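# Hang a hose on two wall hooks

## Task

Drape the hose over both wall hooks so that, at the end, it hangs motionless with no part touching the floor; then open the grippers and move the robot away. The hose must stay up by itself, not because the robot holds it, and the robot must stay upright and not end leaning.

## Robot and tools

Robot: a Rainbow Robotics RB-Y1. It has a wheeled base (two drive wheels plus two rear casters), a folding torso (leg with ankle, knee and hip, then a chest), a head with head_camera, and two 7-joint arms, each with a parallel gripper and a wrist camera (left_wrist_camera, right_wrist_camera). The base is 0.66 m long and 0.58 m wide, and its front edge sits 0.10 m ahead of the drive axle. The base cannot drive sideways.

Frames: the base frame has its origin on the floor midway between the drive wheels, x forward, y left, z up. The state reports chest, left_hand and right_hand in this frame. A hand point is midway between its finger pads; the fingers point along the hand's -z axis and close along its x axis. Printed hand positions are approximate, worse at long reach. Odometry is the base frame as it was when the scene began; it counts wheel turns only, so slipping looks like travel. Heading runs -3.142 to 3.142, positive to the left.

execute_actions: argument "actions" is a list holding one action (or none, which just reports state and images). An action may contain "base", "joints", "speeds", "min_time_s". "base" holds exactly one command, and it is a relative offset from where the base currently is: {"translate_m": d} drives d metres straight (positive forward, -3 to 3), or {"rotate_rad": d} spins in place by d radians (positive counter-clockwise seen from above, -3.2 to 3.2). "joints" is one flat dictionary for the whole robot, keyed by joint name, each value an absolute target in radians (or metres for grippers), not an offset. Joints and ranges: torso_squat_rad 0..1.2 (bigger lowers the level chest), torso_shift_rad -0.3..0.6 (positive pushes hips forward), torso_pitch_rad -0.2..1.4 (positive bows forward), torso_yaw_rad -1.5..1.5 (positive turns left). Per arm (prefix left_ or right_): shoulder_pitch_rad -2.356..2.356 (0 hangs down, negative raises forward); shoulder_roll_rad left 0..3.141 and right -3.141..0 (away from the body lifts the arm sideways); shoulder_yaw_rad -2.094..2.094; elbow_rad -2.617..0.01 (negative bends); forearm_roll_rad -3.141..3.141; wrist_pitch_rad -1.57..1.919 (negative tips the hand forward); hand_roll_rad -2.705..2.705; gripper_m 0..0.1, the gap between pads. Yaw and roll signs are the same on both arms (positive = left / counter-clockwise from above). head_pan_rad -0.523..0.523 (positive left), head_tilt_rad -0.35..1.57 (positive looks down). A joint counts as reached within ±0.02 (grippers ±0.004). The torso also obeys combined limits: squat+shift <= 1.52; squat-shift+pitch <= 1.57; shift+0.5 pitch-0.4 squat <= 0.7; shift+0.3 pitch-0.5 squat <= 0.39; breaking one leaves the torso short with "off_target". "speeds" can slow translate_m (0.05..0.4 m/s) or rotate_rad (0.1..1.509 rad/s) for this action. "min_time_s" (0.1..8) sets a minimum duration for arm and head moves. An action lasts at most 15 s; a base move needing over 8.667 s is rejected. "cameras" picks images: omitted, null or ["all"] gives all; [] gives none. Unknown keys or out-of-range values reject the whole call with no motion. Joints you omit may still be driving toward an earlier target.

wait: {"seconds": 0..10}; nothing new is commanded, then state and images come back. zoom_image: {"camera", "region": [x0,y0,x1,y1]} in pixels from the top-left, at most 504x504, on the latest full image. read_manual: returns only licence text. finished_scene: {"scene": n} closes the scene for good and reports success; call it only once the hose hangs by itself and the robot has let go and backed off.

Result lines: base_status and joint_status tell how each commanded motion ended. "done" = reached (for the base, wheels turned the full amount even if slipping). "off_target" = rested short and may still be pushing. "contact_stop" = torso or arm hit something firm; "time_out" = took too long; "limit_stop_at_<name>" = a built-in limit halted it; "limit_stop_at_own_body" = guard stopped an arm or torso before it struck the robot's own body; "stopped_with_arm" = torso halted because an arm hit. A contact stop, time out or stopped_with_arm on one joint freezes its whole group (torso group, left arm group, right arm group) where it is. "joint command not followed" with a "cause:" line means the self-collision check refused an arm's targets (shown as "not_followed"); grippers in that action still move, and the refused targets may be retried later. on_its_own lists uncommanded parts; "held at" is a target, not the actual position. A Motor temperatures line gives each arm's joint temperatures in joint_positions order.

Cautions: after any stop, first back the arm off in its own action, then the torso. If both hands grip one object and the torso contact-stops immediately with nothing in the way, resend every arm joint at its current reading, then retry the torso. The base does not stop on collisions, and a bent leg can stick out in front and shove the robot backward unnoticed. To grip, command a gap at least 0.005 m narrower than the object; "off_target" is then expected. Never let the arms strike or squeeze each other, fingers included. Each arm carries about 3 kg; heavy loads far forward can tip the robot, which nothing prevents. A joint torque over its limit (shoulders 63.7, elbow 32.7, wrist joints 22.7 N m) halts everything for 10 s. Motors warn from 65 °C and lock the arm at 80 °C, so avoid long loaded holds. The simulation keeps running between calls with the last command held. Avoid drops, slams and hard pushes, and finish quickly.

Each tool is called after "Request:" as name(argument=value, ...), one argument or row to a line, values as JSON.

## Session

Request:
execute_actions(
  actions=[],
  cameras=["head_camera"],
)

Scene clock: 0.00 s.
Motor temperatures (°C, as the motors report them): left_arm=[29 31 31 30 35 34 32] | right_arm=[31 32 29 31 29 34 35]
base_odometry: x=+0.000 y=+0.000 heading=+0.000 (m, m, rad; odometry frame)
base_status: not commanded
joint_positions: torso_squat_rad=+0.350 torso_shift_rad=-0.001 torso_pitch_rad=-0.001 torso_yaw_rad=+0.000 left_shoulder_pitch_rad=-0.053 left_shoulder_roll_rad=+0.048 left_shoulder_yaw_rad=+0.027 left_elbow_rad=-0.112 left_forearm_roll_rad=+0.029 left_wrist_pitch_rad=+0.009 left_hand_roll_rad=-0.010 left_gripper_m=+0.099 right_shoulder_pitch_rad=-0.027 right_shoulder_roll_rad=-0.050 right_shoulder_yaw_rad=-0.029 right_elbow_rad=-0.248 right_forearm_roll_rad=-0.015 right_wrist_pitch_rad=+0.044 right_hand_roll_rad=+0.040 right_gripper_m=+0.100 head_pan_rad=+0.000 head_tilt_rad=+0.400
joint_status: not commanded
chest: x=-0.2287 y=-0.0010 z=+1.2475 quat_wxyz=(+1.000, +0.001, -0.001, +0.000) (m; base frame)
left_hand: x=-0.1371 y=+0.2562 z=+0.5693 quat_wxyz=(+0.997, +0.023, -0.078, +0.014) (m; base frame)
right_hand: x=-0.0977 y=-0.2602 z=+0.5740 quat_wxyz=(+0.993, -0.026, -0.115, +0.005) (m; base frame)
pictures: head_camera
Images, in order (width x height): head_camera 896x504.

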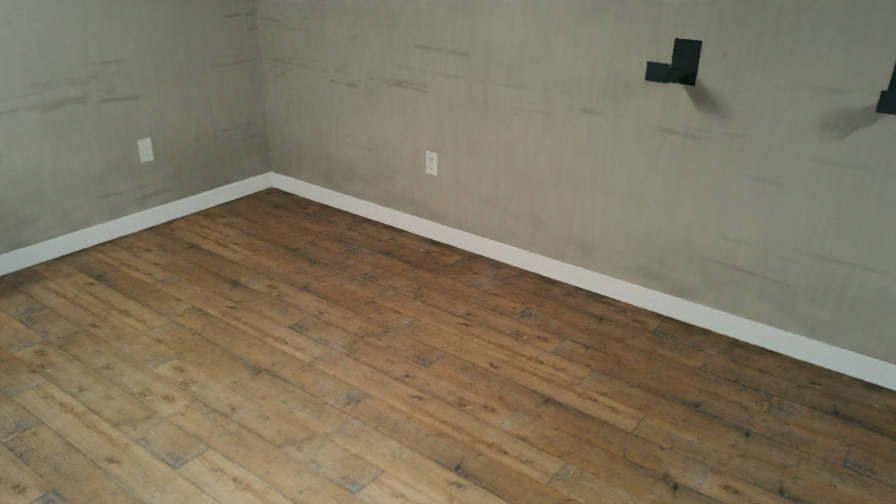

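Request:
execute_actions(
  actions=[
    {"base":{"rotate_rad":0.9},"joints":{"head_tilt_rad":0.3,"torso_squat_rad":0,"left_shoulder_pitch_rad":-1.1,"left_shoulder_roll_rad":0.5,"left_shoulder_yaw_rad":0.47,"left_elbow_rad":-0.75,"left_forearm_roll_rad":0,"left_wrist_pitch_rad":1.85,"left_hand_roll_rad":-0.32,"right_shoulder_pitch_rad":-1.1,"right_shoulder_roll_rad":-0.5,"right_shoulder_yaw_rad":-0.47,"right_elbow_rad":-0.75,"right_forearm_roll_rad":0,"right_wrist_pitch_rad":1.85,"right_hand_roll_rad":0.32},"min_time_s":3},
  ],
  cameras=["head_camera"],
)

Scene clock: 5.07 s.
Motor temperatures (°C, as the motors report them): left_arm=[29 31 31 30 35 34 32] | right_arm=[31 32 29 31 29 34 35]
base_odometry: x=+0.000 y=+0.000 heading=+0.900 (m, m, rad; odometry frame)
base_status: done
joint_positions: torso_squat_rad=+0.000 torso_shift_rad=-0.001 torso_pitch_rad=-0.001 torso_yaw_rad=+0.000 left_shoulder_pitch_rad=-1.100 left_shoulder_roll_rad=+0.500 left_shoulder_yaw_rad=+0.470 left_elbow_rad=-0.750 left_forearm_roll_rad=+0.000 left_wrist_pitch_rad=+1.850 left_hand_roll_rad=-0.320 left_gripper_m=+0.099 right_shoulder_pitch_rad=-1.100 right_shoulder_roll_rad=-0.500 right_shoulder_yaw_rad=-0.470 right_elbow_rad=-0.750 right_forearm_roll_rad=+0.000 right_wrist_pitch_rad=+1.850 right_hand_roll_rad=+0.320 right_gripper_m=+0.100 head_pan_rad=+0.000 head_tilt_rad=+0.300
joint_status: all done
chest: x=-0.2288 y=-0.0011 z=+1.2899 quat_wxyz=(+1.000, +0.001, -0.001, +0.000) (m; base frame)
left_hand: x=+0.2825 y=+0.3898 z=+1.1323 quat_wxyz=(+0.999, +0.006, -0.048, +0.006) (m; base frame)
right_hand: x=+0.2828 y=-0.3911 z=+1.1311 quat_wxyz=(+0.999, -0.004, -0.047, -0.006) (m; base frame)
pictures: head_camera
Images, in order (width x height): head_camera 896x504.

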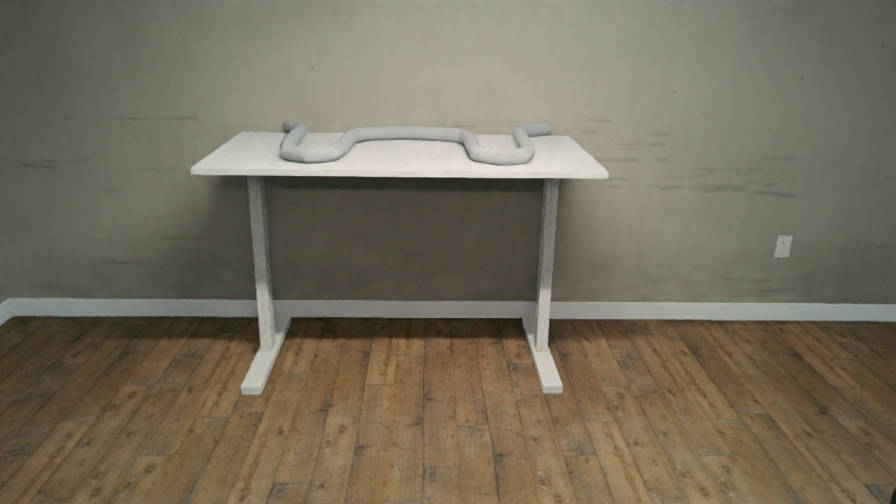

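Request:
execute_actions(
  actions=[
    {"base":{"rotate_rad":0.055},"joints":{"head_tilt_rad":0.7}},
  ],
  cameras=[],
)

Request:
execute_actions(
  actions=[
    {"base":{"translate_m":2.2}},
  ],
)

Scene clock: 7.37 s.
Motor temperatures (°C, as the motors report them): left_arm=[29 31 31 30 35 34 32] | right_arm=[31 32 29 31 29 34 35]
base_odometry: x=+0.000 y=+0.000 heading=+0.954 (m, m, rad; odometry frame)
base_status: done
joint_positions: torso_squat_rad=+0.000 torso_shift_rad=-0.001 torso_pitch_rad=-0.001 torso_yaw_rad=+0.000 left_shoulder_pitch_rad=-1.100 left_shoulder_roll_rad=+0.500 left_shoulder_yaw_rad=+0.470 left_elbow_rad=-0.750 left_forearm_roll_rad=+0.000 left_wrist_pitch_rad=+1.850 left_hand_roll_rad=-0.320 left_gripper_m=+0.099 right_shoulder_pitch_rad=-1.100 right_shoulder_roll_rad=-0.500 right_shoulder_yaw_rad=-0.470 right_elbow_rad=-0.750 right_forearm_roll_rad=+0.000 right_wrist_pitch_rad=+1.850 right_hand_roll_rad=+0.320 right_gripper_m=+0.100 head_pan_rad=+0.000 head_tilt_rad=+0.700
joint_status: all done
chest: x=-0.2288 y=-0.0011 z=+1.2899 quat_wxyz=(+1.000, +0.001, -0.001, +0.000) (m; base frame)
left_hand: x=+0.2825 y=+0.3898 z=+1.1323 quat_wxyz=(+0.999, +0.006, -0.048, +0.006) (m; base frame)
right_hand: x=+0.2828 y=-0.3911 z=+1.1311 quat_wxyz=(+0.999, -0.004, -0.047, -0.006) (m; base frame)
pictures: none
No camera images: the call's "cameras" was empty. Leave "cameras" out to get every camera's image.

Scene clock: 14.47 s.
Motor temperatures (°C, as the motors report them): left_arm=[30 31 31 30 35 34 32] | right_arm=[32 32 29 31 29 34 35]
base_odometry: x=+1.271 y=+1.795 heading=+0.955 (m, m, rad; odometry frame)
base_status: done
joint_positions: torso_squat_rad=+0.000 torso_shift_rad=-0.001 torso_pitch_rad=-0.001 torso_yaw_rad=+0.000 left_shoulder_pitch_rad=-1.100 left_shoulder_roll_rad=+0.500 left_shoulder_yaw_rad=+0.470 left_elbow_rad=-0.750 left_forearm_roll_rad=+0.000 left_wrist_pitch_rad=+1.850 left_hand_roll_rad=-0.320 left_gripper_m=+0.099 right_shoulder_pitch_rad=-1.100 right_shoulder_roll_rad=-0.500 right_shoulder_yaw_rad=-0.470 right_elbow_rad=-0.750 right_forearm_roll_rad=+0.000 right_wrist_pitch_rad=+1.850 right_hand_roll_rad=+0.320 right_gripper_m=+0.100 head_pan_rad=+0.000 head_tilt_rad=+0.700
joint_status: not commanded
chest: x=-0.2288 y=-0.0011 z=+1.2899 quat_wxyz=(+1.000, +0.001, -0.001, +0.000) (m; base frame)
left_hand: x=+0.2825 y=+0.3898 z=+1.1324 quat_wxyz=(+0.999, +0.006, -0.048, +0.006) (m; base frame)
right_hand: x=+0.2828 y=-0.3911 z=+1.1312 quat_wxyz=(+0.999, -0.004, -0.047, -0.006) (m; base frame)
pictures: head_camera, left_wrist_camera, right_wrist_camera
Images, in order (width x height): head_camera 896x504, left_wrist_camera 644x364, right_wrist_camera 644x364.

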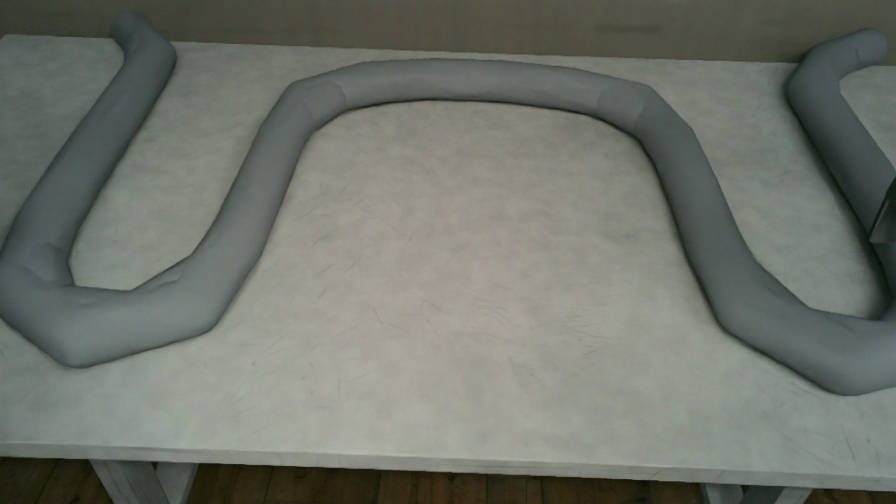

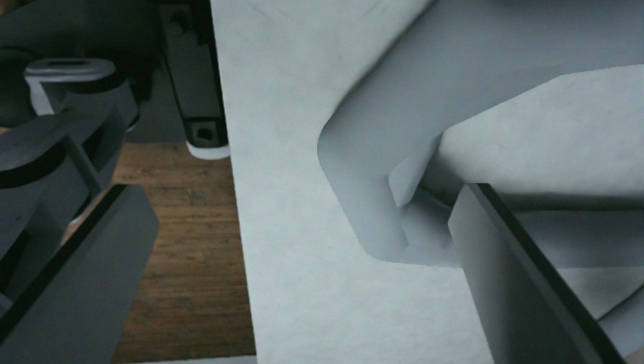

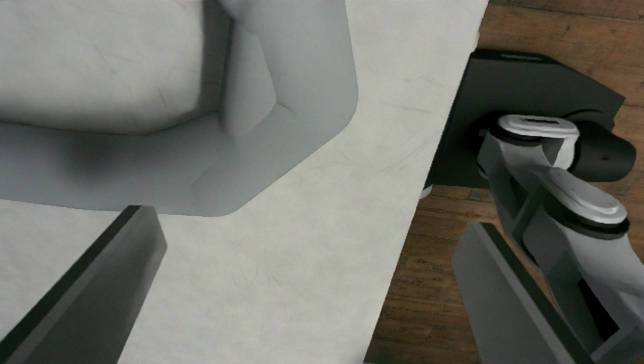

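Request:
execute_actions(
  actions=[
    {"base":{"rotate_rad":-0.05},"joints":{"left_shoulder_roll_rad":0.38,"left_shoulder_yaw_rad":0.42,"left_hand_roll_rad":0.0,"left_elbow_rad":-0.8,"left_wrist_pitch_rad":1.9,"right_shoulder_roll_rad":-0.48,"right_shoulder_yaw_rad":-0.465,"right_hand_roll_rad":0.3}},
  ],
  cameras=[],
)

Request:
execute_actions(
  actions=[
    {"base":{"translate_m":0.03},"joints":{"torso_squat_rad":0.42}},
  ],
)

Scene clock: 18.40 s.
Motor temperatures (°C, as the motors report them): left_arm=[30 31 31 31 35 34 32] | right_arm=[32 32 29 31 29 34 35]
base_odometry: x=+1.272 y=+1.795 heading=+0.906 (m, m, rad; odometry frame)
base_status: done
joint_positions: torso_squat_rad=+0.000 torso_shift_rad=-0.001 torso_pitch_rad=-0.001 torso_yaw_rad=+0.000 left_shoulder_pitch_rad=-1.100 left_shoulder_roll_rad=+0.380 left_shoulder_yaw_rad=+0.420 left_elbow_rad=-0.800 left_forearm_roll_rad=+0.000 left_wrist_pitch_rad=+1.900 left_hand_roll_rad=+0.000 left_gripper_m=+0.099 right_shoulder_pitch_rad=-1.100 right_shoulder_roll_rad=-0.480 right_shoulder_yaw_rad=-0.465 right_elbow_rad=-0.750 right_forearm_roll_rad=+0.000 right_wrist_pitch_rad=+1.850 right_hand_roll_rad=+0.300 right_gripper_m=+0.100 head_pan_rad=+0.000 head_tilt_rad=+0.700
joint_status: all done
chest: x=-0.2288 y=-0.0011 z=+1.2899 quat_wxyz=(+1.000, +0.001, -0.001, +0.000) (m; base frame)
left_hand: x=+0.2840 y=+0.3251 z=+1.1184 quat_wxyz=(+0.994, -0.006, -0.023, +0.106) (m; base frame)
right_hand: x=+0.2841 y=-0.3804 z=+1.1266 quat_wxyz=(+0.999, -0.001, -0.044, -0.007) (m; base frame)
pictures: none
No camera images: the call's "cameras" was empty. Leave "cameras" out to get every camera's image.

Scene clock: 20.60 s.
Motor temperatures (°C, as the motors report them): left_arm=[30 31 31 31 35 34 32] | right_arm=[32 32 29 31 29 34 35]
base_odometry: x=+1.290 y=+1.819 heading=+0.905 (m, m, rad; odometry frame)
base_status: done
joint_positions: torso_squat_rad=+0.420 torso_shift_rad=-0.001 torso_pitch_rad=-0.001 torso_yaw_rad=+0.000 left_shoulder_pitch_rad=-1.100 left_shoulder_roll_rad=+0.380 left_shoulder_yaw_rad=+0.420 left_elbow_rad=-0.800 left_forearm_roll_rad=+0.000 left_wrist_pitch_rad=+1.900 left_hand_roll_rad=+0.000 left_gripper_m=+0.099 right_shoulder_pitch_rad=-1.100 right_shoulder_roll_rad=-0.480 right_shoulder_yaw_rad=-0.465 right_elbow_rad=-0.750 right_forearm_roll_rad=+0.000 right_wrist_pitch_rad=+1.850 right_hand_roll_rad=+0.300 right_gripper_m=+0.100 head_pan_rad=+0.000 head_tilt_rad=+0.700
joint_status: all done
chest: x=-0.2289 y=-0.0010 z=+1.2291 quat_wxyz=(+1.000, +0.001, -0.001, +0.000) (m; base frame)
left_hand: x=+0.2840 y=+0.3251 z=+1.0577 quat_wxyz=(+0.994, -0.006, -0.023, +0.106) (m; base frame)
right_hand: x=+0.2841 y=-0.3804 z=+1.0659 quat_wxyz=(+0.999, -0.001, -0.044, -0.007) (m; base frame)
pictures: head_camera, left_wrist_camera, right_wrist_camera
Images, in order (width x height): head_camera 896x504, left_wrist_camera 644x364, right_wrist_camera 644x364.

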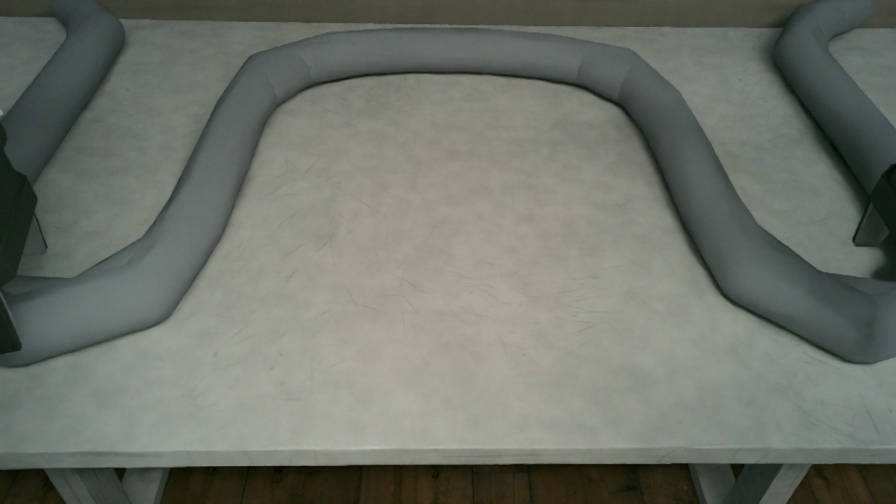

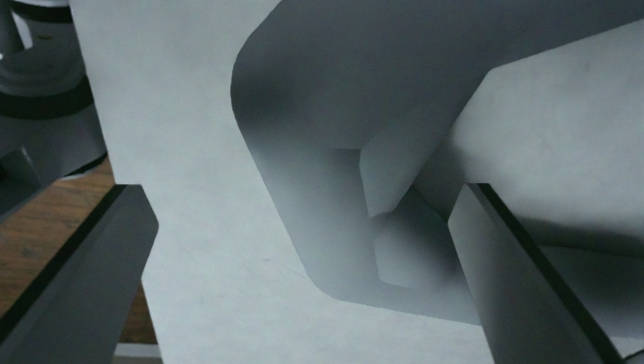

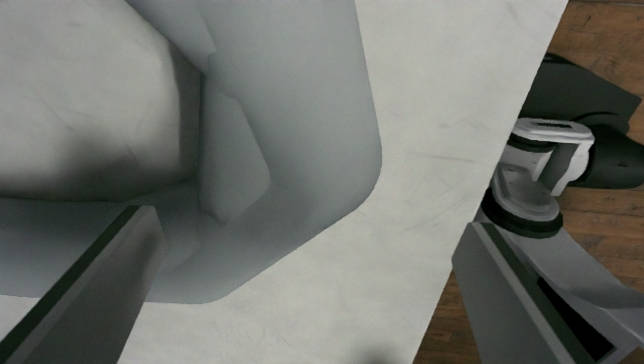

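Request:
execute_actions(
  actions=[
    {"joints":{"torso_squat_rad":0.6,"left_hand_roll_rad":0.1,"left_wrist_pitch_rad":1.87}},
  ],
)

Scene clock: 24.10 s.
Motor temperatures (°C, as the motors report them): left_arm=[30 31 31 31 35 34 32] | right_arm=[32 32 29 31 29 34 35]
base_odometry: x=+1.290 y=+1.819 heading=+0.905 (m, m, rad; odometry frame)
base_status: not commanded
joint_positions: torso_squat_rad=+0.600 torso_shift_rad=-0.001 torso_pitch_rad=-0.001 torso_yaw_rad=+0.000 left_shoulder_pitch_rad=-1.100 left_shoulder_roll_rad=+0.380 left_shoulder_yaw_rad=+0.420 left_elbow_rad=-0.800 left_forearm_roll_rad=+0.000 left_wrist_pitch_rad=+1.870 left_hand_roll_rad=+0.100 left_gripper_m=+0.099 right_shoulder_pitch_rad=-1.100 right_shoulder_roll_rad=-0.480 right_shoulder_yaw_rad=-0.465 right_elbow_rad=-0.750 right_forearm_roll_rad=+0.000 right_wrist_pitch_rad=+1.850 right_hand_roll_rad=+0.300 right_gripper_m=+0.100 head_pan_rad=+0.000 head_tilt_rad=+0.700
joint_status: all done
chest: x=-0.2288 y=-0.0010 z=+1.1677 quat_wxyz=(+1.000, +0.001, -0.001, +0.000) (m; base frame)
left_hand: x=+0.2908 y=+0.3267 z=+0.9967 quat_wxyz=(+0.987, -0.006, -0.038, +0.156) (m; base frame)
right_hand: x=+0.2842 y=-0.3804 z=+1.0045 quat_wxyz=(+0.999, -0.001, -0.044, -0.007) (m; base frame)
pictures: head_camera, left_wrist_camera, right_wrist_camera
Images, in order (width x height): head_camera 896x504, left_wrist_camera 644x364, right_wrist_camera 644x364.

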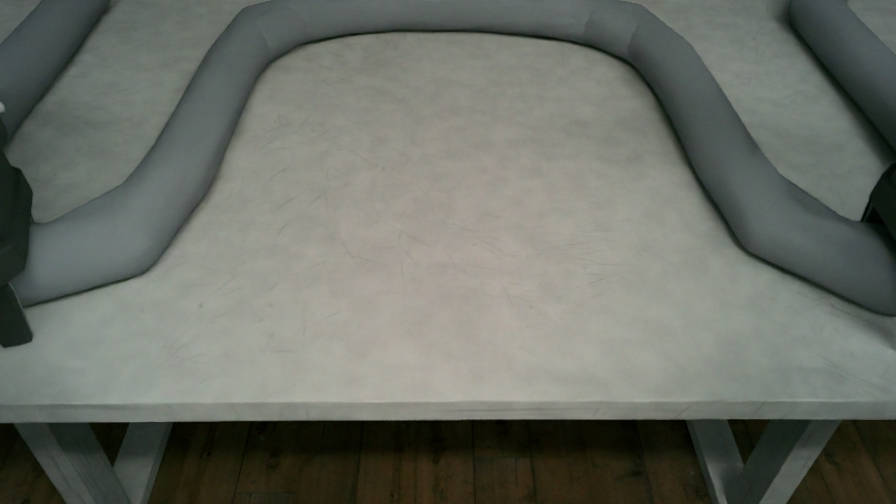

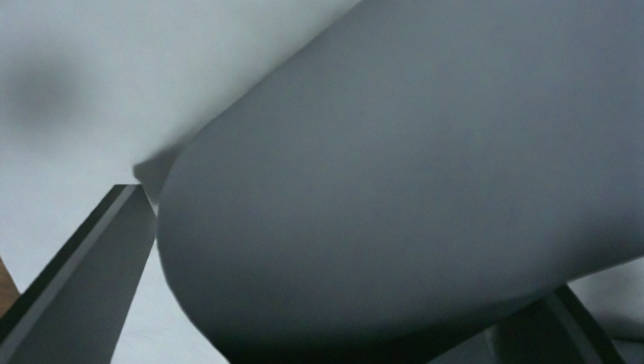

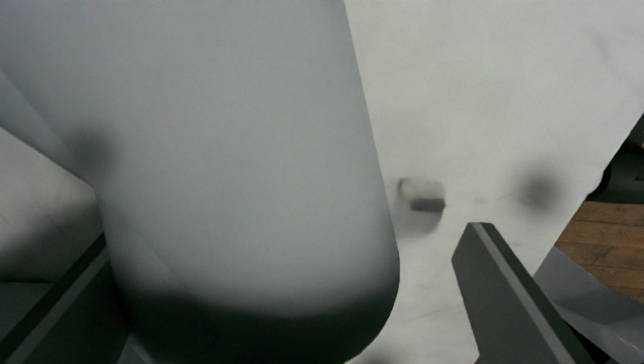

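Request:
execute_actions(
  actions=[
    {"joints":{"right_elbow_rad":-0.71,"right_wrist_pitch_rad":1.78}},
  ],
  cameras=[],
)

Request:
execute_actions(
  actions=[
    {"joints":{"left_gripper_m":0.04,"right_gripper_m":0.04}},
  ],
)

Scene clock: 26.10 s.
Motor temperatures (°C, as the motors report them): left_arm=[30 31 31 31 35 34 32] | right_arm=[32 32 29 31 29 34 35]
base_odometry: x=+1.290 y=+1.819 heading=+0.905 (m, m, rad; odometry frame)
base_status: not commanded
joint_positions: torso_squat_rad=+0.600 torso_shift_rad=-0.001 torso_pitch_rad=-0.001 torso_yaw_rad=+0.000 left_shoulder_pitch_rad=-1.100 left_shoulder_roll_rad=+0.380 left_shoulder_yaw_rad=+0.420 left_elbow_rad=-0.800 left_forearm_roll_rad=+0.000 left_wrist_pitch_rad=+1.870 left_hand_roll_rad=+0.100 left_gripper_m=+0.099 right_shoulder_pitch_rad=-1.100 right_shoulder_roll_rad=-0.480 right_shoulder_yaw_rad=-0.465 right_elbow_rad=-0.710 right_forearm_roll_rad=+0.000 right_wrist_pitch_rad=+1.780 right_hand_roll_rad=+0.300 right_gripper_m=+0.100 head_pan_rad=+0.000 head_tilt_rad=+0.700
joint_status: all done
chest: x=-0.2288 y=-0.0010 z=+1.1677 quat_wxyz=(+1.000, +0.001, -0.001, +0.000) (m; base frame)
left_hand: x=+0.2908 y=+0.3267 z=+0.9967 quat_wxyz=(+0.987, -0.006, -0.038, +0.156) (m; base frame)
right_hand: x=+0.2929 y=-0.3830 z=+0.9952 quat_wxyz=(+0.998, -0.006, -0.058, -0.007) (m; base frame)
pictures: none
No camera images: the call's "cameras" was empty. Leave "cameras" out to get every camera's image.

Scene clock: 27.17 s.
Motor temperatures (°C, as the motors report them): left_arm=[30 31 31 31 35 34 32] | right_arm=[32 32 29 31 29 34 35]
base_odometry: x=+1.290 y=+1.819 heading=+0.905 (m, m, rad; odometry frame)
base_status: not commanded
joint_positions: torso_squat_rad=+0.600 torso_shift_rad=-0.001 torso_pitch_rad=-0.001 torso_yaw_rad=+0.000 left_shoulder_pitch_rad=-1.100 left_shoulder_roll_rad=+0.380 left_shoulder_yaw_rad=+0.420 left_elbow_rad=-0.800 left_forearm_roll_rad=+0.000 left_wrist_pitch_rad=+1.870 left_hand_roll_rad=+0.100 left_gripper_m=+0.063 right_shoulder_pitch_rad=-1.100 right_shoulder_roll_rad=-0.480 right_shoulder_yaw_rad=-0.465 right_elbow_rad=-0.710 right_forearm_roll_rad=+0.000 right_wrist_pitch_rad=+1.780 right_hand_roll_rad=+0.300 right_gripper_m=+0.069 head_pan_rad=+0.000 head_tilt_rad=+0.700
joint_status: left_gripper_m off_target (ended at +0.063, target +0.040); right_gripper_m off_target (ended at +0.069, target +0.040)
chest: x=-0.2288 y=-0.0010 z=+1.1677 quat_wxyz=(+1.000, +0.001, -0.001, +0.000) (m; base frame)
left_hand: x=+0.2908 y=+0.3267 z=+0.9967 quat_wxyz=(+0.987, -0.006, -0.038, +0.156) (m; base frame)
right_hand: x=+0.2930 y=-0.3830 z=+0.9952 quat_wxyz=(+0.998, -0.006, -0.058, -0.007) (m; base frame)
pictures: head_camera, left_wrist_camera, right_wrist_camera
Images, in order (width x height): head_camera 896x504, left_wrist_camera 644x364, right_wrist_camera 644x364.

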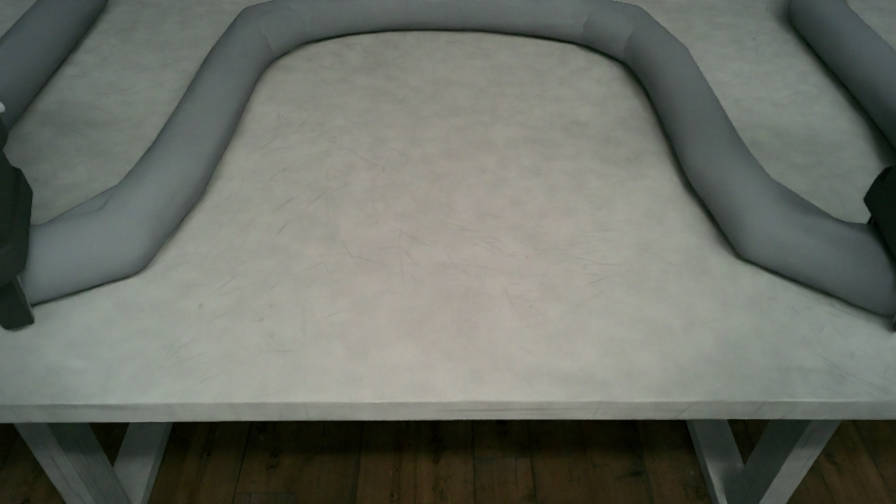

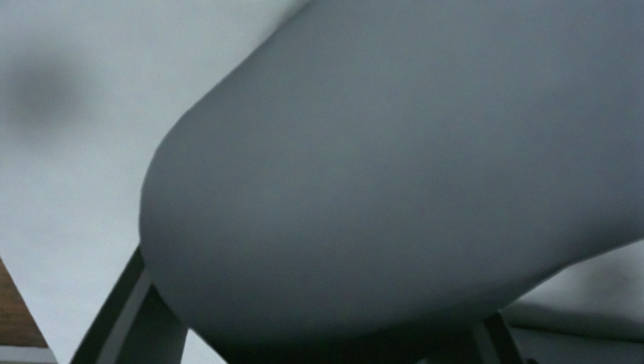

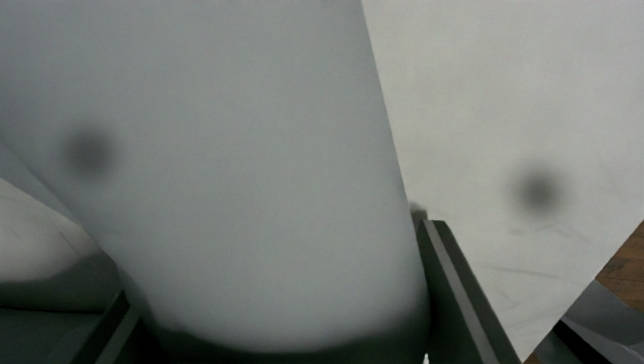

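Request:
execute_actions(
  actions=[
    {"joints":{"torso_squat_rad":0.0}},
  ],
  cameras=[],
)

Request:
execute_actions(
  actions=[
    {"base":{"translate_m":-0.9},"speeds":{"translate_m":0.15},"joints":{"left_shoulder_pitch_rad":-1.1,"left_shoulder_roll_rad":0.49,"left_shoulder_yaw_rad":0.47,"left_hand_roll_rad":-0.32,"left_wrist_pitch_rad":1.9,"left_elbow_rad":-0.85,"left_forearm_roll_rad":0,"right_shoulder_pitch_rad":-1.1,"right_shoulder_roll_rad":-0.49,"right_shoulder_yaw_rad":-0.47,"right_hand_roll_rad":0.32,"right_wrist_pitch_rad":1.9,"right_elbow_rad":-0.85,"right_forearm_roll_rad":0},"min_time_s":4},
  ],
  cameras=["head_camera"],
)

Request:
execute_actions(
  actions=[
    {"base":{"translate_m":-0.89},"speeds":{"translate_m":0.3}},
  ],
  cameras=[],
)

Request:
execute_actions(
  actions=[
    {"base":{"rotate_rad":-1.55},"speeds":{"rotate_rad":0.6},"joints":{"head_tilt_rad":0.3}},
  ],
  cameras=["head_camera"],
)

Request:
execute_actions(
  actions=[
    {"base":{"translate_m":1.0},"speeds":{"translate_m":0.3}},
  ],
  cameras=["head_camera"],
)

Scene clock: 32.17 s.
Motor temperatures (°C, as the motors report them): left_arm=[30 31 31 31 35 34 32] | right_arm=[32 32 29 31 29 34 35]
base_odometry: x=+1.290 y=+1.819 heading=+0.905 (m, m, rad; odometry frame)
base_status: not commanded
joint_positions: torso_squat_rad=+0.000 torso_shift_rad=+0.000 torso_pitch_rad=-0.001 torso_yaw_rad=+0.000 left_shoulder_pitch_rad=-1.100 left_shoulder_roll_rad=+0.380 left_shoulder_yaw_rad=+0.420 left_elbow_rad=-0.800 left_forearm_roll_rad=+0.000 left_wrist_pitch_rad=+1.870 left_hand_roll_rad=+0.100 left_gripper_m=+0.062 right_shoulder_pitch_rad=-1.100 right_shoulder_roll_rad=-0.480 right_shoulder_yaw_rad=-0.465 right_elbow_rad=-0.710 right_forearm_roll_rad=+0.000 right_wrist_pitch_rad=+1.780 right_hand_roll_rad=+0.300 right_gripper_m=+0.068 head_pan_rad=+0.000 head_tilt_rad=+0.700
joint_status: all done
chest: x=-0.2285 y=-0.0011 z=+1.2899 quat_wxyz=(+1.000, +0.001, +0.000, +0.000) (m; base frame)
left_hand: x=+0.2909 y=+0.3266 z=+1.1184 quat_wxyz=(+0.987, -0.006, -0.037, +0.156) (m; base frame)
right_hand: x=+0.2930 y=-0.3831 z=+1.1168 quat_wxyz=(+0.998, -0.006, -0.058, -0.007) (m; base frame)
pictures: none
No camera images: the call's "cameras" was empty. Leave "cameras" out to get every camera's image.

Scene clock: 39.37 s.
Motor temperatures (°C, as the motors report them): left_arm=[30 31 31 31 35 34 32] | right_arm=[32 32 29 32 29 34 35]
base_odometry: x=+0.734 y=+1.111 heading=+0.904 (m, m, rad; odometry frame)
base_status: done
joint_positions: torso_squat_rad=+0.000 torso_shift_rad=-0.001 torso_pitch_rad=-0.001 torso_yaw_rad=+0.000 left_shoulder_pitch_rad=-1.099 left_shoulder_roll_rad=+0.490 left_shoulder_yaw_rad=+0.470 left_elbow_rad=-0.850 left_forearm_roll_rad=+0.000 left_wrist_pitch_rad=+1.900 left_hand_roll_rad=-0.320 left_gripper_m=+0.059 right_shoulder_pitch_rad=-1.099 right_shoulder_roll_rad=-0.490 right_shoulder_yaw_rad=-0.470 right_elbow_rad=-0.849 right_forearm_roll_rad=+0.000 right_wrist_pitch_rad=+1.900 right_hand_roll_rad=+0.320 right_gripper_m=+0.059 head_pan_rad=+0.000 head_tilt_rad=+0.700
joint_status: all done
on_its_own: right_gripper_m moved -0.009 toward your old target +0.040
chest: x=-0.2286 y=-0.0011 z=+1.2899 quat_wxyz=(+1.000, +0.001, +0.000, +0.000) (m; base frame)
left_hand: x=+0.2865 y=+0.3861 z=+1.1551 quat_wxyz=(+0.998, +0.011, -0.069, +0.002) (m; base frame)
right_hand: x=+0.2869 y=-0.3875 z=+1.1540 quat_wxyz=(+0.998, -0.010, -0.069, -0.002) (m; base frame)
pictures: head_camera
Images, in order (width x height): head_camera 896x504.

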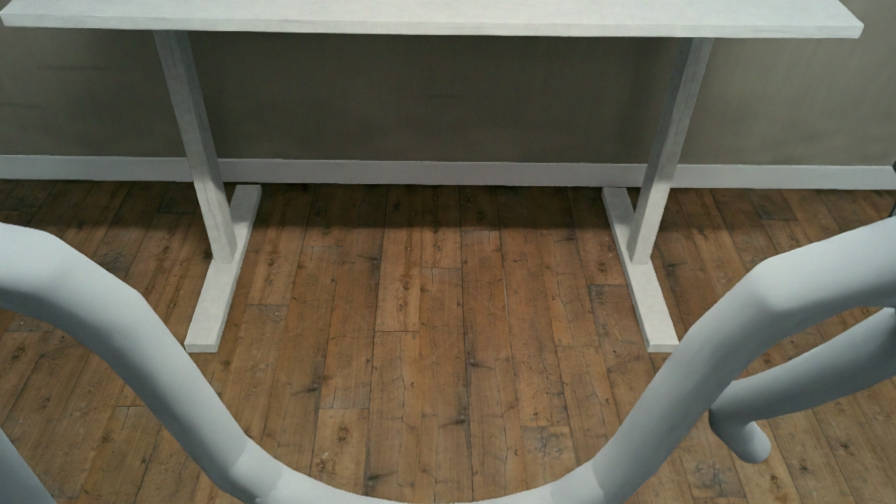

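Scene clock: 43.43 s.
Motor temperatures (°C, as the motors report them): left_arm=[30 31 31 31 35 34 32] | right_arm=[32 32 29 32 29 34 35]
base_odometry: x=+0.183 y=+0.412 heading=+0.903 (m, m, rad; odometry frame)
base_status: done
joint_positions: torso_squat_rad=+0.000 torso_shift_rad=-0.001 torso_pitch_rad=-0.001 torso_yaw_rad=+0.000 left_shoulder_pitch_rad=-1.099 left_shoulder_roll_rad=+0.490 left_shoulder_yaw_rad=+0.470 left_elbow_rad=-0.850 left_forearm_roll_rad=+0.000 left_wrist_pitch_rad=+1.900 left_hand_roll_rad=-0.320 left_gripper_m=+0.059 right_shoulder_pitch_rad=-1.099 right_shoulder_roll_rad=-0.490 right_shoulder_yaw_rad=-0.470 right_elbow_rad=-0.850 right_forearm_roll_rad=+0.000 right_wrist_pitch_rad=+1.900 right_hand_roll_rad=+0.320 right_gripper_m=+0.059 head_pan_rad=+0.000 head_tilt_rad=+0.700
joint_status: not commanded
chest: x=-0.2287 y=-0.0011 z=+1.2899 quat_wxyz=(+1.000, +0.001, +0.000, +0.000) (m; base frame)
left_hand: x=+0.2864 y=+0.3862 z=+1.1551 quat_wxyz=(+0.998, +0.011, -0.069, +0.002) (m; base frame)
right_hand: x=+0.2868 y=-0.3875 z=+1.1541 quat_wxyz=(+0.998, -0.010, -0.069, -0.002) (m; base frame)
pictures: none
No camera images: the call's "cameras" was empty. Leave "cameras" out to get every camera's image.

Scene clock: 47.57 s.
Motor temperatures (°C, as the motors report them): left_arm=[30 31 31 31 35 34 32] | right_arm=[32 32 29 32 29 34 35]
base_odometry: x=+0.183 y=+0.412 heading=-0.647 (m, m, rad; odometry frame)
base_status: done
joint_positions: torso_squat_rad=+0.000 torso_shift_rad=-0.001 torso_pitch_rad=-0.001 torso_yaw_rad=+0.000 left_shoulder_pitch_rad=-1.099 left_shoulder_roll_rad=+0.490 left_shoulder_yaw_rad=+0.470 left_elbow_rad=-0.850 left_forearm_roll_rad=+0.000 left_wrist_pitch_rad=+1.900 left_hand_roll_rad=-0.320 left_gripper_m=+0.059 right_shoulder_pitch_rad=-1.099 right_shoulder_roll_rad=-0.490 right_shoulder_yaw_rad=-0.470 right_elbow_rad=-0.850 right_forearm_roll_rad=+0.000 right_wrist_pitch_rad=+1.900 right_hand_roll_rad=+0.320 right_gripper_m=+0.059 head_pan_rad=+0.000 head_tilt_rad=+0.300
joint_status: all done
chest: x=-0.2287 y=-0.0011 z=+1.2899 quat_wxyz=(+1.000, +0.001, +0.000, +0.000) (m; base frame)
left_hand: x=+0.2864 y=+0.3862 z=+1.1551 quat_wxyz=(+0.998, +0.011, -0.069, +0.002) (m; base frame)
right_hand: x=+0.2868 y=-0.3875 z=+1.1540 quat_wxyz=(+0.998, -0.010, -0.069, -0.002) (m; base frame)
pictures: head_camera
Images, in order (width x height): head_camera 896x504.

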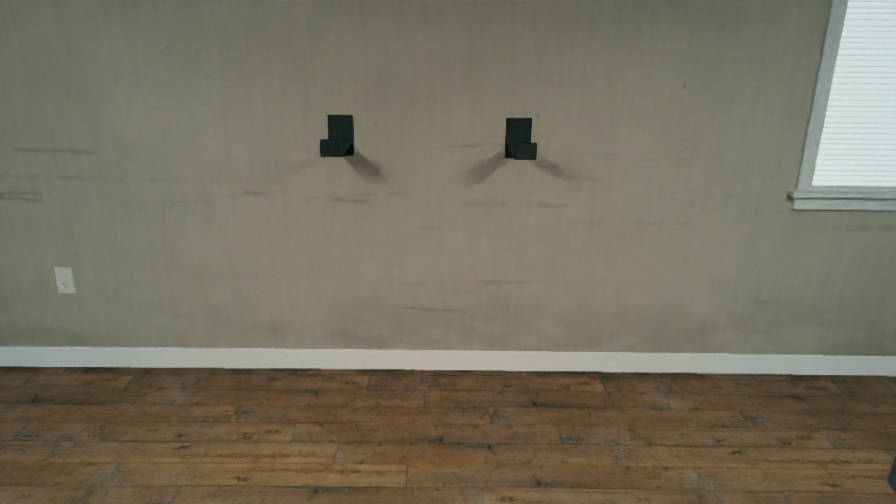

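Scene clock: 51.97 s.
Motor temperatures (°C, as the motors report them): left_arm=[30 31 31 31 35 34 32] | right_arm=[33 32 29 32 29 34 35]
base_odometry: x=+0.981 y=-0.191 heading=-0.647 (m, m, rad; odometry frame)
base_status: done
joint_positions: torso_squat_rad=+0.000 torso_shift_rad=+0.000 torso_pitch_rad=-0.001 torso_yaw_rad=+0.000 left_shoulder_pitch_rad=-1.099 left_shoulder_roll_rad=+0.490 left_shoulder_yaw_rad=+0.470 left_elbow_rad=-0.850 left_forearm_roll_rad=+0.000 left_wrist_pitch_rad=+1.900 left_hand_roll_rad=-0.320 left_gripper_m=+0.059 right_shoulder_pitch_rad=-1.099 right_shoulder_roll_rad=-0.490 right_shoulder_yaw_rad=-0.470 right_elbow_rad=-0.850 right_forearm_roll_rad=+0.000 right_wrist_pitch_rad=+1.900 right_hand_roll_rad=+0.320 right_gripper_m=+0.059 head_pan_rad=+0.000 head_tilt_rad=+0.300
joint_status: not commanded
chest: x=-0.2284 y=-0.0011 z=+1.2899 quat_wxyz=(+1.000, +0.001, +0.000, +0.000) (m; base frame)
left_hand: x=+0.2867 y=+0.3861 z=+1.1550 quat_wxyz=(+0.998, +0.011, -0.069, +0.002) (m; base frame)
right_hand: x=+0.2870 y=-0.3875 z=+1.1538 quat_wxyz=(+0.998, -0.010, -0.068, -0.002) (m; base frame)
pictures: head_camera
Images, in order (width x height): head_camera 896x504.

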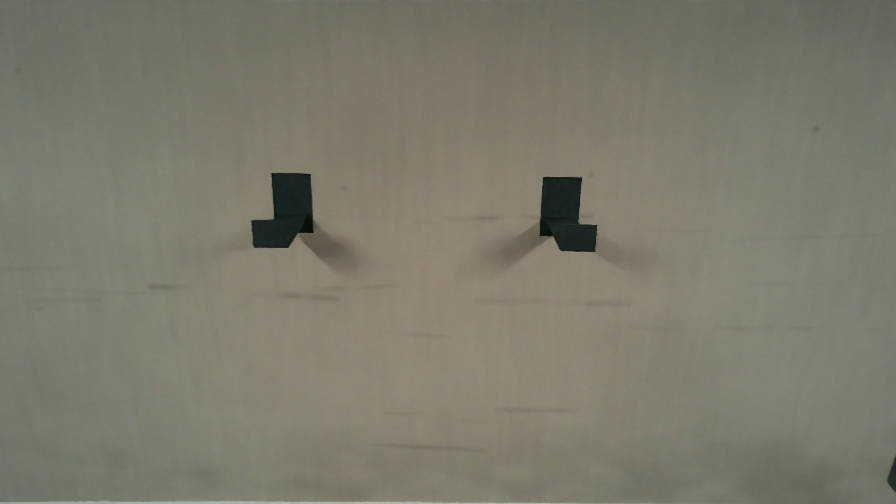

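Request:
execute_actions(
  actions=[
    {"base":{"rotate_rad":0.02},"joints":{"head_tilt_rad":0.5}},
  ],
  cameras=[],
)

Request:
execute_actions(
  actions=[
    {"base":{"translate_m":0.97},"speeds":{"translate_m":0.25}},
  ],
)

Scene clock: 53.90 s.
Motor temperatures (°C, as the motors report them): left_arm=[31 31 31 31 35 34 32] | right_arm=[33 32 29 32 29 34 35]
base_odometry: x=+0.981 y=-0.191 heading=-0.628 (m, m, rad; odometry frame)
base_status: done
joint_positions: torso_squat_rad=+0.000 torso_shift_rad=+0.000 torso_pitch_rad=-0.001 torso_yaw_rad=+0.000 left_shoulder_pitch_rad=-1.099 left_shoulder_roll_rad=+0.490 left_shoulder_yaw_rad=+0.470 left_elbow_rad=-0.850 left_forearm_roll_rad=+0.000 left_wrist_pitch_rad=+1.900 left_hand_roll_rad=-0.320 left_gripper_m=+0.059 right_shoulder_pitch_rad=-1.099 right_shoulder_roll_rad=-0.490 right_shoulder_yaw_rad=-0.470 right_elbow_rad=-0.850 right_forearm_roll_rad=+0.000 right_wrist_pitch_rad=+1.900 right_hand_roll_rad=+0.320 right_gripper_m=+0.059 head_pan_rad=+0.000 head_tilt_rad=+0.500
joint_status: all done
chest: x=-0.2285 y=-0.0011 z=+1.2899 quat_wxyz=(+1.000, +0.001, +0.000, +0.000) (m; base frame)
left_hand: x=+0.2866 y=+0.3861 z=+1.1550 quat_wxyz=(+0.998, +0.011, -0.069, +0.002) (m; base frame)
right_hand: x=+0.2870 y=-0.3875 z=+1.1539 quat_wxyz=(+0.998, -0.010, -0.069, -0.002) (m; base frame)
pictures: none
No camera images: the call's "cameras" was empty. Leave "cameras" out to get every camera's image.

Scene clock: 59.00 s.
Motor temperatures (°C, as the motors report them): left_arm=[31 31 31 31 35 34 32] | right_arm=[33 32 29 32 29 34 35]
base_odometry: x=+1.766 y=-0.761 heading=-0.627 (m, m, rad; odometry frame)
base_status: done
joint_positions: torso_squat_rad=+0.000 torso_shift_rad=+0.000 torso_pitch_rad=-0.001 torso_yaw_rad=+0.000 left_shoulder_pitch_rad=-1.099 left_shoulder_roll_rad=+0.490 left_shoulder_yaw_rad=+0.470 left_elbow_rad=-0.850 left_forearm_roll_rad=+0.000 left_wrist_pitch_rad=+1.900 left_hand_roll_rad=-0.320 left_gripper_m=+0.059 right_shoulder_pitch_rad=-1.099 right_shoulder_roll_rad=-0.490 right_shoulder_yaw_rad=-0.470 right_elbow_rad=-0.850 right_forearm_roll_rad=+0.000 right_wrist_pitch_rad=+1.900 right_hand_roll_rad=+0.320 right_gripper_m=+0.059 head_pan_rad=+0.000 head_tilt_rad=+0.500
joint_status: not commanded
chest: x=-0.2285 y=-0.0011 z=+1.2899 quat_wxyz=(+1.000, +0.001, +0.000, +0.000) (m; base frame)
left_hand: x=+0.2866 y=+0.3861 z=+1.1550 quat_wxyz=(+0.998, +0.011, -0.069, +0.002) (m; base frame)
right_hand: x=+0.2869 y=-0.3875 z=+1.1539 quat_wxyz=(+0.998, -0.010, -0.069, -0.002) (m; base frame)
pictures: head_camera, left_wrist_camera, right_wrist_camera
Images, in order (width x height): head_camera 896x504, left_wrist_camera 644x364, right_wrist_camera 644x364.

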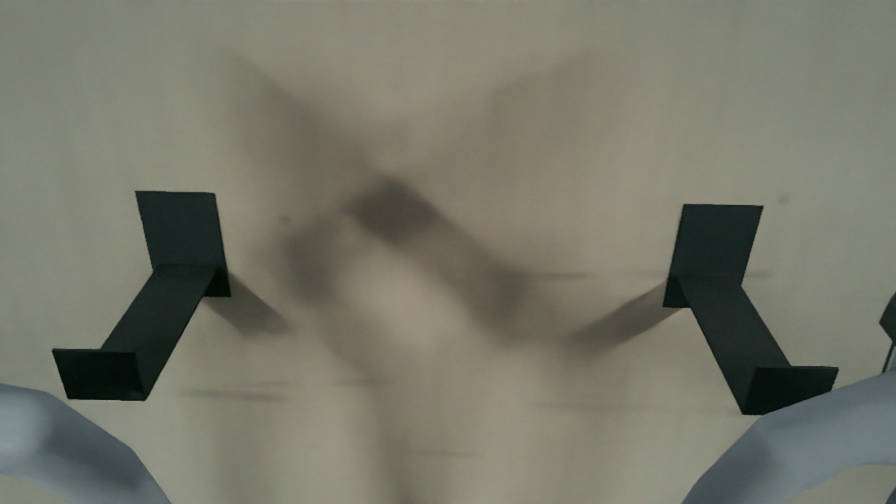

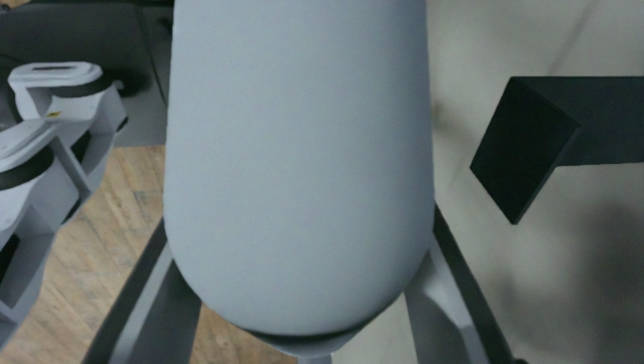

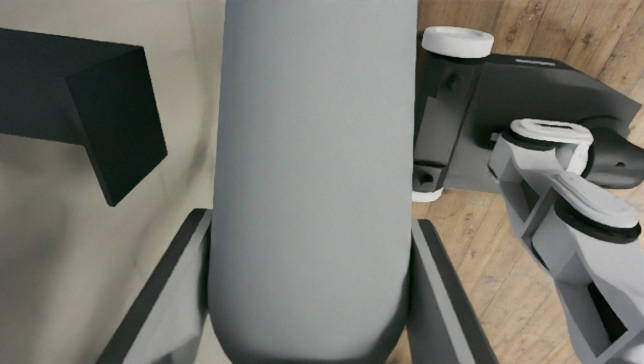

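Request:
execute_actions(
  actions=[
    {"base":{"translate_m":0.235},"speeds":{"translate_m":0.08},"joints":{"head_tilt_rad":0.7}},
  ],
  cameras=["head_camera"],
)

Request:
execute_actions(
  actions=[
    {"joints":{"torso_squat_rad":0.5}},
  ],
)

Scene clock: 63.53 s.
Motor temperatures (°C, as the motors report them): left_arm=[31 31 31 31 35 34 32] | right_arm=[33 32 29 32 29 34 35]
base_odometry: x=+1.957 y=-0.898 heading=-0.626 (m, m, rad; odometry frame)
base_status: done
joint_positions: torso_squat_rad=+0.000 torso_shift_rad=+0.000 torso_pitch_rad=-0.001 torso_yaw_rad=+0.001 left_shoulder_pitch_rad=-1.099 left_shoulder_roll_rad=+0.490 left_shoulder_yaw_rad=+0.470 left_elbow_rad=-0.850 left_forearm_roll_rad=+0.000 left_wrist_pitch_rad=+1.900 left_hand_roll_rad=-0.320 left_gripper_m=+0.059 right_shoulder_pitch_rad=-1.099 right_shoulder_roll_rad=-0.490 right_shoulder_yaw_rad=-0.470 right_elbow_rad=-0.850 right_forearm_roll_rad=+0.000 right_wrist_pitch_rad=+1.900 right_hand_roll_rad=+0.320 right_gripper_m=+0.059 head_pan_rad=+0.000 head_tilt_rad=+0.700
joint_status: all done
chest: x=-0.2285 y=-0.0011 z=+1.2899 quat_wxyz=(+1.000, +0.001, +0.000, +0.000) (m; base frame)
left_hand: x=+0.2865 y=+0.3862 z=+1.1550 quat_wxyz=(+0.998, +0.011, -0.069, +0.002) (m; base frame)
right_hand: x=+0.2869 y=-0.3875 z=+1.1539 quat_wxyz=(+0.998, -0.010, -0.069, -0.002) (m; base frame)
pictures: head_camera
Images, in order (width x height): head_camera 896x504.

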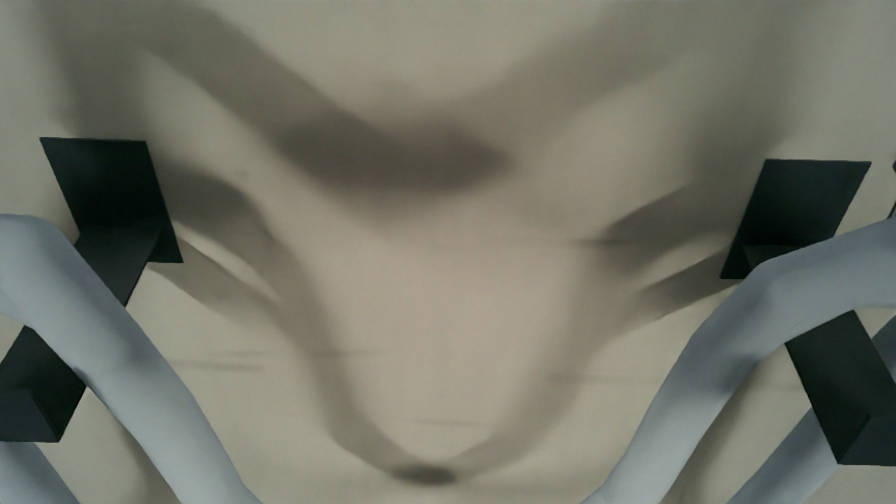

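Scene clock: 66.00 s.
Motor temperatures (°C, as the motors report them): left_arm=[31 31 31 31 35 34 32] | right_arm=[33 32 29 32 29 34 35]
base_odometry: x=+1.957 y=-0.898 heading=-0.626 (m, m, rad; odometry frame)
base_status: not commanded
joint_positions: torso_squat_rad=+0.500 torso_shift_rad=-0.001 torso_pitch_rad=-0.002 torso_yaw_rad=+0.000 left_shoulder_pitch_rad=-1.100 left_shoulder_roll_rad=+0.490 left_shoulder_yaw_rad=+0.470 left_elbow_rad=-0.850 left_forearm_roll_rad=+0.000 left_wrist_pitch_rad=+1.900 left_hand_roll_rad=-0.320 left_gripper_m=+0.059 right_shoulder_pitch_rad=-1.103 right_shoulder_roll_rad=-0.492 right_shoulder_yaw_rad=-0.470 right_elbow_rad=-0.852 right_forearm_roll_rad=+0.000 right_wrist_pitch_rad=+1.900 right_hand_roll_rad=+0.320 right_gripper_m=+0.059 head_pan_rad=+0.000 head_tilt_rad=+0.700
joint_status: all done
chest: x=-0.2294 y=-0.0009 z=+1.2042 quat_wxyz=(+1.000, +0.000, -0.001, +0.000) (m; base frame)
left_hand: x=+0.2862 y=+0.3862 z=+1.0706 quat_wxyz=(+0.997, +0.011, -0.070, +0.002) (m; base frame)
right_hand: x=+0.2876 y=-0.3879 z=+1.0724 quat_wxyz=(+0.997, -0.011, -0.073, -0.002) (m; base frame)
pictures: head_camera, left_wrist_camera, right_wrist_camera
Images, in order (width x height): head_camera 896x504, left_wrist_camera 644x364, right_wrist_camera 644x364.

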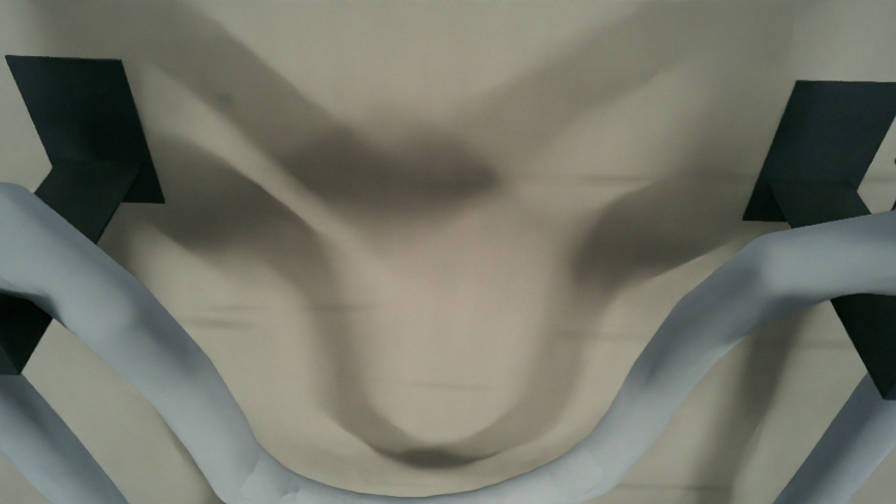

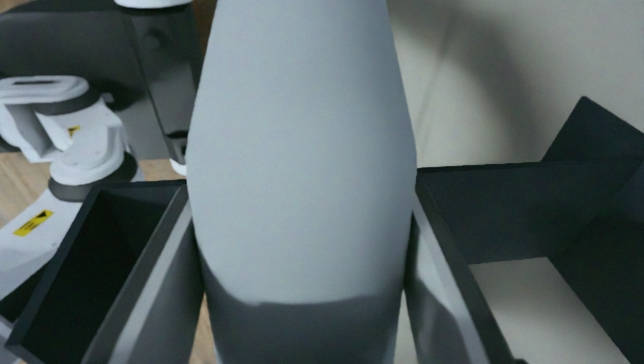

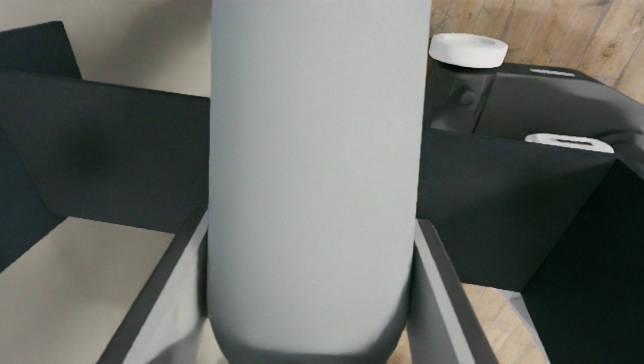

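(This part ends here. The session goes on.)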